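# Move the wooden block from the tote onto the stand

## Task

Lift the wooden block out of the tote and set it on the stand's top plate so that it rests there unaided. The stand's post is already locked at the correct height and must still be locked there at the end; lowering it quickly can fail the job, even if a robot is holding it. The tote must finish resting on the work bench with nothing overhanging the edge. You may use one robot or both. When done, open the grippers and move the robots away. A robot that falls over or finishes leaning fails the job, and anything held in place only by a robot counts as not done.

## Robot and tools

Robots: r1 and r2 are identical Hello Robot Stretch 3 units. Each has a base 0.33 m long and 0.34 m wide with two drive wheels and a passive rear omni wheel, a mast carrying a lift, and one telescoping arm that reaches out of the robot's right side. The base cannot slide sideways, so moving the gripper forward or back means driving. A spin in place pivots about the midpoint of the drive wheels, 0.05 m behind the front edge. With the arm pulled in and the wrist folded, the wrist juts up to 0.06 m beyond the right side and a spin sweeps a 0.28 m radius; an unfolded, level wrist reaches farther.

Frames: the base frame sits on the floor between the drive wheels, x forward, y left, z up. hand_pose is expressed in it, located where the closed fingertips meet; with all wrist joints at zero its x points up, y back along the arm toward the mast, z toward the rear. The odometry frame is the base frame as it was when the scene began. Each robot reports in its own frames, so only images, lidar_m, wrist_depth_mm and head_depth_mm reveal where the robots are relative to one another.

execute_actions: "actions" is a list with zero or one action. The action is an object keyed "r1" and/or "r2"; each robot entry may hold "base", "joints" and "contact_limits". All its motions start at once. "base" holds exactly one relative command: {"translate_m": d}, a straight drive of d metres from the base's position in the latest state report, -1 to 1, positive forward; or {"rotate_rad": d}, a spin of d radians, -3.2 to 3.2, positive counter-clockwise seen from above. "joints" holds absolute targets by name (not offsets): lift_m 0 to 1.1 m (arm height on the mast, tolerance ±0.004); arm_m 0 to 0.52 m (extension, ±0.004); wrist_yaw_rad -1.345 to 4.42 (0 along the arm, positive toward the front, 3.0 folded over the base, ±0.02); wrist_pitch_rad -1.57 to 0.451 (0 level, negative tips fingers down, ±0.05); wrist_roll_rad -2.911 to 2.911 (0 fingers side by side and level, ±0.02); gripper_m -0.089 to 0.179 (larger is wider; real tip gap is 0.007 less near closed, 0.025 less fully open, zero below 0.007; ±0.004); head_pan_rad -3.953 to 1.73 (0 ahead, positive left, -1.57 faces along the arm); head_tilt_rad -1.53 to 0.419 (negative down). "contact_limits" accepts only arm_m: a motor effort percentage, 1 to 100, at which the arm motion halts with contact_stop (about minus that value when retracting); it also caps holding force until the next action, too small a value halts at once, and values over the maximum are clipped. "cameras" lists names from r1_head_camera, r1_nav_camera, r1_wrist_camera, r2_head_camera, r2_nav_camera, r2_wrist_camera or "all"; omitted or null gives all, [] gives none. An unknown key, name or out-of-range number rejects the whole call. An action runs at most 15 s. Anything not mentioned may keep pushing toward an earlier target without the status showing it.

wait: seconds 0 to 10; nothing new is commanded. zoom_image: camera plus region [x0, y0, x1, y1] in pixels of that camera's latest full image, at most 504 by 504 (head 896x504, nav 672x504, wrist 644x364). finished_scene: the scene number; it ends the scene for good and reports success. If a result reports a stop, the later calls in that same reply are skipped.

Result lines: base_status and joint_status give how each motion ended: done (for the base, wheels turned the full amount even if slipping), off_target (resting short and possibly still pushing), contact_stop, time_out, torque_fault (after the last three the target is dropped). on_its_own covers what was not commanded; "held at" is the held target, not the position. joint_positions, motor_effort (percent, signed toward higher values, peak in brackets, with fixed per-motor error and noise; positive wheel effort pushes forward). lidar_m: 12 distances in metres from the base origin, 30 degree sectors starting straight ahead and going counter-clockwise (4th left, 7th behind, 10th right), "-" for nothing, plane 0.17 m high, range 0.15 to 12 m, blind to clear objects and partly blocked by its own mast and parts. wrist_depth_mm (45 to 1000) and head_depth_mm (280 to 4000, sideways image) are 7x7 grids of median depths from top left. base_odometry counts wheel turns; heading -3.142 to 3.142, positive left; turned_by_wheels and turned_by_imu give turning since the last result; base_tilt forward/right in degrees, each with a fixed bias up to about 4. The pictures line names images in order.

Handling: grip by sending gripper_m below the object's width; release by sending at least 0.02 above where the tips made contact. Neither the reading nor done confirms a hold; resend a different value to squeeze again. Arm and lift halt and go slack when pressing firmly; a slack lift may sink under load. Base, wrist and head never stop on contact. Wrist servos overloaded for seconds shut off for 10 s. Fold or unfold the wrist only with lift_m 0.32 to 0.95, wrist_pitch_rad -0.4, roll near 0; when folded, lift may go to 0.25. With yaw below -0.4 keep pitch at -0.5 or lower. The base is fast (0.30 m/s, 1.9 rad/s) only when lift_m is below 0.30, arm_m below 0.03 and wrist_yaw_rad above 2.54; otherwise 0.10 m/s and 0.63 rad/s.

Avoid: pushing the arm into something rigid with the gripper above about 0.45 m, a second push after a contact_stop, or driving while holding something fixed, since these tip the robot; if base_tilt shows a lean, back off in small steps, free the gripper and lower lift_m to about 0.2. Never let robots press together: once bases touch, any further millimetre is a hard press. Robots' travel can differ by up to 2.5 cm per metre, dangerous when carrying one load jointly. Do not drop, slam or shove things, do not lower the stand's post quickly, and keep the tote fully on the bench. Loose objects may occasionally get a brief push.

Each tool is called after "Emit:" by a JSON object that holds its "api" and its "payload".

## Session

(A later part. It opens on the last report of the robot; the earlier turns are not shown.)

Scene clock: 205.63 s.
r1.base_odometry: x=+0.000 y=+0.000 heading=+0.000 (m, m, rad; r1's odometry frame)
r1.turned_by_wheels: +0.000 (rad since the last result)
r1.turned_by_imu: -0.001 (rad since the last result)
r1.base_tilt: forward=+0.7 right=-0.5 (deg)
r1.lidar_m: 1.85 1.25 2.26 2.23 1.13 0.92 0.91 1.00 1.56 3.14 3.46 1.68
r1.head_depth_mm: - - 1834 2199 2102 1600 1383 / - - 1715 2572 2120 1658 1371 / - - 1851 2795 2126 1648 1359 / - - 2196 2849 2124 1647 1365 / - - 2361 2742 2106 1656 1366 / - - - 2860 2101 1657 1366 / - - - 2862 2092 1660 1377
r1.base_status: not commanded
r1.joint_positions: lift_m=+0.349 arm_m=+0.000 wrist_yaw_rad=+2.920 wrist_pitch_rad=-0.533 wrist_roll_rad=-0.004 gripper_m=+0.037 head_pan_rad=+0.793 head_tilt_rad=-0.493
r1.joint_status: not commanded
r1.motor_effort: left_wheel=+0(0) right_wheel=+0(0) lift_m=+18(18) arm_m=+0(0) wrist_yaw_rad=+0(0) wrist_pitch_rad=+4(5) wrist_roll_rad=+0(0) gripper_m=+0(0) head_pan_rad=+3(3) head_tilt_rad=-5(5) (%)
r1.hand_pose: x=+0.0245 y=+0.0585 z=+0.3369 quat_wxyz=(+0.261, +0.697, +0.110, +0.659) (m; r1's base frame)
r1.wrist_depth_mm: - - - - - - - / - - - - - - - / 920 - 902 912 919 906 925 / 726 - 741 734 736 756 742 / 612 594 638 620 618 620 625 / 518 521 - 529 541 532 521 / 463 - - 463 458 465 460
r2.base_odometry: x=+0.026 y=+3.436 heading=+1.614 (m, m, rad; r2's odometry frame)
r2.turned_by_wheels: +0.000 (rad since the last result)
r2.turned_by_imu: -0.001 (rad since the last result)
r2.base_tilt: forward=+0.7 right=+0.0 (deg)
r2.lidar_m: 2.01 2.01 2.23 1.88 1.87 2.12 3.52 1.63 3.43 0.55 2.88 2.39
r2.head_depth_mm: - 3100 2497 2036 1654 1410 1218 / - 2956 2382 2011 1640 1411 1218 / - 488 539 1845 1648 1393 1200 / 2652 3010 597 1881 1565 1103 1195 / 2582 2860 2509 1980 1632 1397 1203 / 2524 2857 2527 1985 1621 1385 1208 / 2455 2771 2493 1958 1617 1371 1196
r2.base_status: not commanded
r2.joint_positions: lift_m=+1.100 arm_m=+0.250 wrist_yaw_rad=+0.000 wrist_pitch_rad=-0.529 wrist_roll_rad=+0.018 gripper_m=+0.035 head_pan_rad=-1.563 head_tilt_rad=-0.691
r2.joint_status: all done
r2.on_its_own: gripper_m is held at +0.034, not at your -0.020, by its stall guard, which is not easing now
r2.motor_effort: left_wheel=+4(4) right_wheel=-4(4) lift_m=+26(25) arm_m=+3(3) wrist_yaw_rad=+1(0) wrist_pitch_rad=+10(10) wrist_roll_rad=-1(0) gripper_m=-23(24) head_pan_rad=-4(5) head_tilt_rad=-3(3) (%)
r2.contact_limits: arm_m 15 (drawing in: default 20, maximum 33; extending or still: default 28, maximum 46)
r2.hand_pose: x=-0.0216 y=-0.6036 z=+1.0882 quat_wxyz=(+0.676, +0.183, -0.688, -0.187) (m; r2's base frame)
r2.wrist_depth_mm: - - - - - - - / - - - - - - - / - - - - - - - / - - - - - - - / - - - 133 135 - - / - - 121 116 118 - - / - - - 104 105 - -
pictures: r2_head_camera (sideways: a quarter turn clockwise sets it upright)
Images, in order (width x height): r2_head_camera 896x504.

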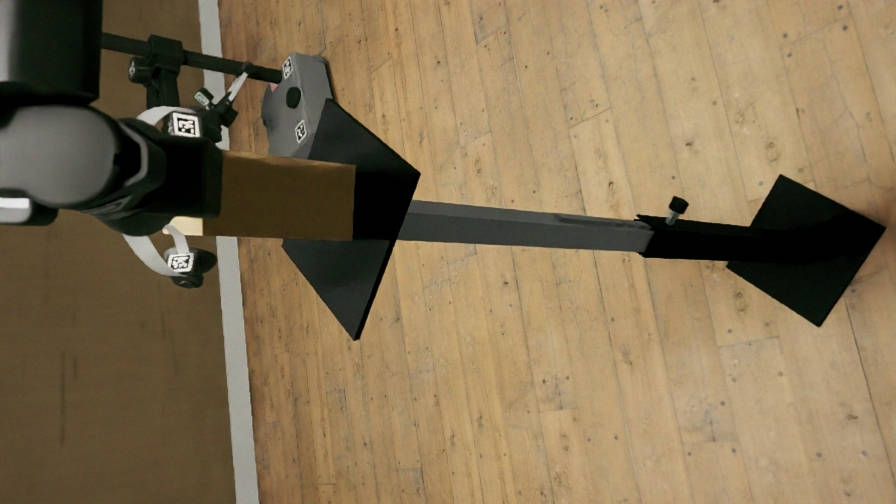

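Centered. Lower gently.

Emit:
{"api": "execute_actions", "payload": {"actions": [{"r2":{"joints":{"lift_m":1.04}}}], "cameras": ["r2_head_camera"]}}

Scene clock: 209.70 s.
r1.base_odometry: x=+0.000 y=+0.000 heading=+0.000 (m, m, rad; r1's odometry frame)
r1.turned_by_wheels: +0.000 (rad since the last result)
r1.turned_by_imu: -0.001 (rad since the last result)
r1.base_tilt: forward=+0.7 right=-0.6 (deg)
r1.lidar_m: 1.85 1.25 2.26 2.23 1.13 0.92 0.91 1.00 1.56 3.13 3.44 1.68
r1.head_depth_mm: - - 1842 2192 2107 1616 1364 / - - 1727 2612 2122 1649 1371 / - - 1838 2816 2106 1663 1372 / - - 2179 2859 2076 1647 1374 / - - 2371 2731 2105 1652 1370 / - - - 2834 2101 1658 1366 / - - - 2856 2082 1642 1364
r1.base_status: not commanded
r1.joint_positions: lift_m=+0.349 arm_m=+0.000 wrist_yaw_rad=+2.920 wrist_pitch_rad=-0.533 wrist_roll_rad=-0.004 gripper_m=+0.037 head_pan_rad=+0.793 head_tilt_rad=-0.493
r1.joint_status: not commanded
r1.motor_effort: left_wheel=-1(1) right_wheel=+0(0) lift_m=+18(18) arm_m=+1(0) wrist_yaw_rad=+0(0) wrist_pitch_rad=+5(4) wrist_roll_rad=+0(1) gripper_m=-1(1) head_pan_rad=+3(3) head_tilt_rad=-4(4) (%)
r1.hand_pose: x=+0.0245 y=+0.0585 z=+0.3369 quat_wxyz=(+0.261, +0.697, +0.110, +0.659) (m; r1's base frame)
r1.wrist_depth_mm: - - - - - - - / - - - - - - - / 910 - 955 928 911 931 918 / 732 - 743 724 740 732 756 / 609 599 636 609 623 615 625 / 524 523 - 525 550 534 531 / 458 - - 460 457 463 463
r2.base_odometry: x=+0.026 y=+3.436 heading=+1.614 (m, m, rad; r2's odometry frame)
r2.turned_by_wheels: +0.000 (rad since the last result)
r2.turned_by_imu: +0.000 (rad since the last result)
r2.base_tilt: forward=+0.7 right=-0.4 (deg)
r2.lidar_m: 2.02 2.01 2.22 1.88 1.87 2.12 3.52 1.64 3.41 0.55 2.88 2.39
r2.head_depth_mm: - 3254 2509 2012 1667 1404 1213 / - 3072 2398 2041 1660 1393 1222 / - - 556 1838 1645 1382 1214 / 2633 2872 594 1870 1569 1103 1188 / 2619 2920 2537 1983 1631 1381 1208 / 2484 2819 2513 1978 1638 1380 1207 / 2469 2714 2505 1963 1616 1379 1199
r2.base_status: not commanded
r2.joint_positions: lift_m=+1.057 arm_m=+0.250 wrist_yaw_rad=-0.001 wrist_pitch_rad=-0.457 wrist_roll_rad=+0.019 gripper_m=+0.035 head_pan_rad=-1.563 head_tilt_rad=-0.691
r2.joint_status: lift_m contact_stop (moved -0.043 of -0.060)
r2.on_its_own: gripper_m is held at +0.034, not at your -0.020, by its stall guard, which is not easing now; lift_m is slack since a contact_stop, until your next command for it (your +1.040 is given up)
r2.motor_effort: left_wheel=+3(4) right_wheel=-3(4) lift_m=+20(23) arm_m=+3(3) wrist_yaw_rad=+0(1) wrist_pitch_rad=-14(21) wrist_roll_rad=-1(1) gripper_m=-24(24) head_pan_rad=-4(5) head_tilt_rad=-3(3) (%)
r2.hand_pose: x=-0.0217 y=-0.6140 z=+1.0609 quat_wxyz=(+0.682, +0.159, -0.695, -0.162) (m; r2's base frame)
r2.wrist_depth_mm: - - - - - - - / - - - - - - - / - - - - - - - / - - - - - - - / - - - 136 - - - / - - 122 117 119 - - / - - 222 103 104 - -
pictures: r2_head_camera (sideways: a quarter turn clockwise sets it upright)
Images, in order (width x height): r2_head_camera 896x504.

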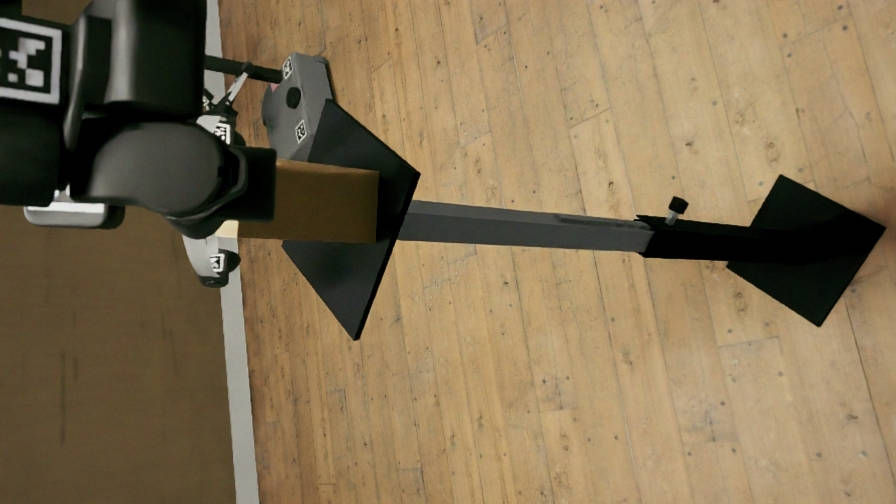

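Emit:
{"api": "execute_actions", "payload": {"actions": [{"r2":{"joints":{"gripper_m":0.15,"lift_m":1.065}}}], "cameras": []}}

Emit:
{"api": "execute_actions", "payload": {"actions": [{"r2":{"joints":{"lift_m":1.1,"arm_m":0.0}},"r1":{"joints":{"head_pan_rad":0.5,"head_tilt_rad":-0.3}}}], "cameras": ["r2_head_camera","r1_head_camera"]}}

Scene clock: 216.57 s.
r1.base_odometry: x=+0.000 y=+0.000 heading=+0.000 (m, m, rad; r1's odometry frame)
r1.turned_by_wheels: +0.000 (rad since the last result)
r1.turned_by_imu: -0.001 (rad since the last result)
r1.base_tilt: forward=+0.8 right=-0.6 (deg)
r1.lidar_m: 1.85 1.25 2.27 2.24 1.13 0.92 0.91 1.00 1.56 3.12 3.44 1.68
r1.head_depth_mm: - - 1855 2166 2115 1601 1354 / - - 1738 2592 2103 1675 1371 / - - 1845 2782 2114 1658 1373 / - - 2189 2881 2103 1665 1366 / - - 2343 2705 2098 1666 1375 / - - - 2846 2111 1660 1362 / - - - 2881 2075 1659 1369
r1.base_status: not commanded
r1.joint_positions: lift_m=+0.349 arm_m=+0.000 wrist_yaw_rad=+2.920 wrist_pitch_rad=-0.533 wrist_roll_rad=-0.004 gripper_m=+0.037 head_pan_rad=+0.793 head_tilt_rad=-0.493
r1.joint_status: not commanded
r1.motor_effort: left_wheel=-1(1) right_wheel=+0(0) lift_m=+18(18) arm_m=+0(1) wrist_yaw_rad=+0(0) wrist_pitch_rad=+4(5) wrist_roll_rad=+1(0) gripper_m=+0(2) head_pan_rad=+1(2) head_tilt_rad=-4(4) (%)
r1.hand_pose: x=+0.0245 y=+0.0585 z=+0.3369 quat_wxyz=(+0.261, +0.697, +0.110, +0.659) (m; r1's base frame)
r1.wrist_depth_mm: - - - - - - - / - - - - - - - / 906 - 914 911 941 949 945 / 738 - 741 738 746 729 747 / 613 588 645 612 618 620 620 / 518 517 - 528 546 539 524 / 457 - - 461 459 463 461
r2.base_odometry: x=+0.026 y=+3.436 heading=+1.614 (m, m, rad; r2's odometry frame)
r2.turned_by_wheels: +0.000 (rad since the last result)
r2.turned_by_imu: +0.000 (rad since the last result)
r2.base_tilt: forward=+0.7 right=-0.3 (deg)
r2.lidar_m: 2.02 2.01 2.22 1.87 1.87 2.11 3.51 1.63 3.39 0.55 2.87 2.40
r2.head_depth_mm: - 3255 2526 2027 1674 1409 1211 / - 3139 2404 2011 1654 1402 1216 / - - 547 1832 1638 1402 1219 / 2652 2903 596 1862 1557 1108 1194 / 2572 2853 2555 1997 1631 1387 1204 / 2523 2780 2526 1969 1638 1381 1198 / 2448 2746 2464 1960 1619 1364 1201
r2.base_status: not commanded
r2.joint_positions: lift_m=+1.065 arm_m=+0.250 wrist_yaw_rad=-0.001 wrist_pitch_rad=-0.512 wrist_roll_rad=+0.019 gripper_m=+0.150 head_pan_rad=-1.563 head_tilt_rad=-0.691
r2.joint_status: all done
r2.motor_effort: left_wheel=+3(3) right_wheel=-3(3) lift_m=+23(24) arm_m=+3(2) wrist_yaw_rad=+1(0) wrist_pitch_rad=+4(12) wrist_roll_rad=-1(1) gripper_m=+0(100) head_pan_rad=-5(4) head_tilt_rad=-3(3) (%)
r2.hand_pose: x=-0.0217 y=-0.6063 z=+1.0570 quat_wxyz=(+0.678, +0.177, -0.690, -0.181) (m; r2's base frame)
r2.wrist_depth_mm: - - - - - - - / - - - - - - - / - - - - - - - / - - - - - - - / - - - 130 - - - / - - - 114 116 - - / - - 216 101 102 - -
pictures: none
No camera images: the call's "cameras" was empty. Leave "cameras" out to get every camera's image.

Scene clock: 219.63 s.
r1.base_odometry: x=+0.000 y=+0.000 heading=+0.000 (m, m, rad; r1's odometry frame)
r1.turned_by_wheels: +0.000 (rad since the last result)
r1.turned_by_imu: +0.000 (rad since the last result)
r1.base_tilt: forward=+0.8 right=-0.5 (deg)
r1.lidar_m: 1.85 1.25 2.26 2.23 1.13 0.92 0.91 1.00 1.57 3.14 3.43 1.68
r1.head_depth_mm: 3602 3720 3908 3885 2565 2021 1594 / 3750 3945 - 1894 2071 1975 1593 / - - - 1905 1404 1949 1524 / - - - 1883 2434 2062 1592 / - - - 1789 2653 2053 1595 / - - - 1895 2820 2035 1605 / - - - 2320 2800 2044 1601
r1.base_status: not commanded
r1.joint_positions: lift_m=+0.349 arm_m=+0.000 wrist_yaw_rad=+2.920 wrist_pitch_rad=-0.533 wrist_roll_rad=-0.004 gripper_m=+0.037 head_pan_rad=+0.507 head_tilt_rad=-0.310
r1.joint_status: all done
r1.motor_effort: left_wheel=-1(1) right_wheel=+0(0) lift_m=+18(18) arm_m=+0(1) wrist_yaw_rad=+0(0) wrist_pitch_rad=+5(4) wrist_roll_rad=+0(0) gripper_m=-1(1) head_pan_rad=-1(16) head_tilt_rad=+5(24) (%)
r1.hand_pose: x=+0.0245 y=+0.0585 z=+0.3369 quat_wxyz=(+0.261, +0.697, +0.110, +0.659) (m; r1's base frame)
r1.wrist_depth_mm: - - - - - - - / - - - - - - - / 909 - 928 916 938 928 942 / 722 - 742 737 729 740 743 / 601 588 629 616 610 613 620 / 524 522 - 531 545 529 531 / 461 - - 460 455 468 469
r2.base_odometry: x=+0.026 y=+3.436 heading=+1.614 (m, m, rad; r2's odometry frame)
r2.turned_by_wheels: +0.000 (rad since the last result)
r2.turned_by_imu: +0.000 (rad since the last result)
r2.base_tilt: forward=+0.7 right=-0.2 (deg)
r2.lidar_m: 2.02 2.01 2.22 1.88 1.87 2.12 3.53 1.63 3.41 0.55 2.88 2.40
r2.head_depth_mm: - - - - - 1400 1215 / - - - - - 1393 1209 / - - - - 1575 1401 1212 / 2652 2907 630 1913 1559 1113 1186 / 2644 2928 2708 1969 1647 1385 1197 / 2525 2804 2529 1986 1624 1382 1197 / 2476 2760 2488 1961 1629 1384 1202
r2.base_status: not commanded
r2.joint_positions: lift_m=+1.100 arm_m=+0.001 wrist_yaw_rad=-0.001 wrist_pitch_rad=-0.513 wrist_roll_rad=+0.018 gripper_m=+0.150 head_pan_rad=-1.563 head_tilt_rad=-0.691
r2.joint_status: all done
r2.motor_effort: left_wheel=+3(3) right_wheel=-3(3) lift_m=+24(25) arm_m=-3(4) wrist_yaw_rad=+1(0) wrist_pitch_rad=+5(5) wrist_roll_rad=-1(1) gripper_m=+1(0) head_pan_rad=-4(5) head_tilt_rad=-3(3) (%)
r2.hand_pose: x=-0.0217 y=-0.3576 z=+1.0917 quat_wxyz=(+0.678, +0.178, -0.690, -0.182) (m; r2's base frame)
r2.wrist_depth_mm: - - - - - - - / - - - 335 - - - / - - - 321 - - - / - - - 365 - - - / - - - - - - - / - - - - - - - / - - - - - - -
pictures: r1_head_camera (sideways: a quarter turn clockwise sets it upright), r2_head_camera (sideways: a quarter turn clockwise sets it upright)
Images, in order (width x height): r1_head_camera 896x504, r2_head_camera 896x504.

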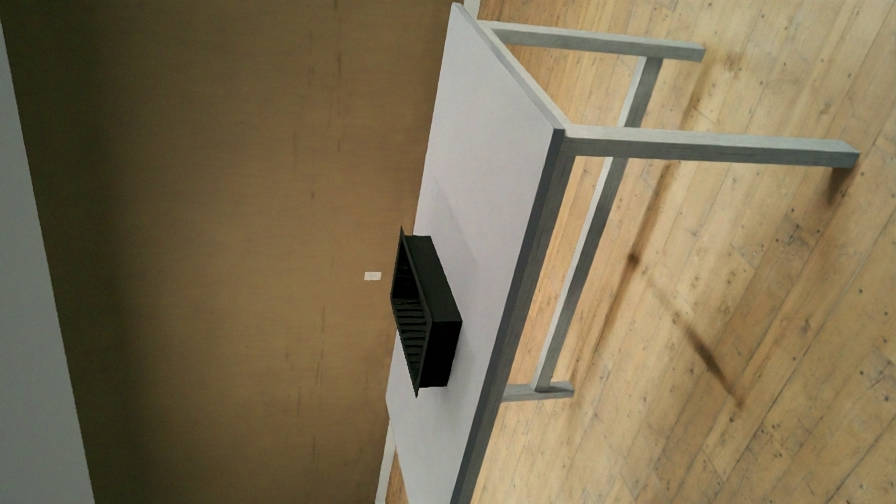

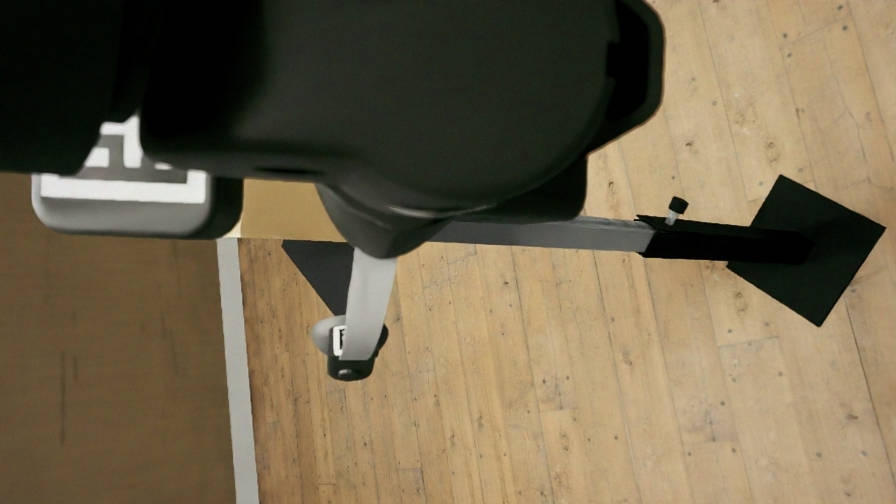

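Emit:
{"api": "finished_scene", "payload": {"scene": 1}}

The scene is finished: the task was done.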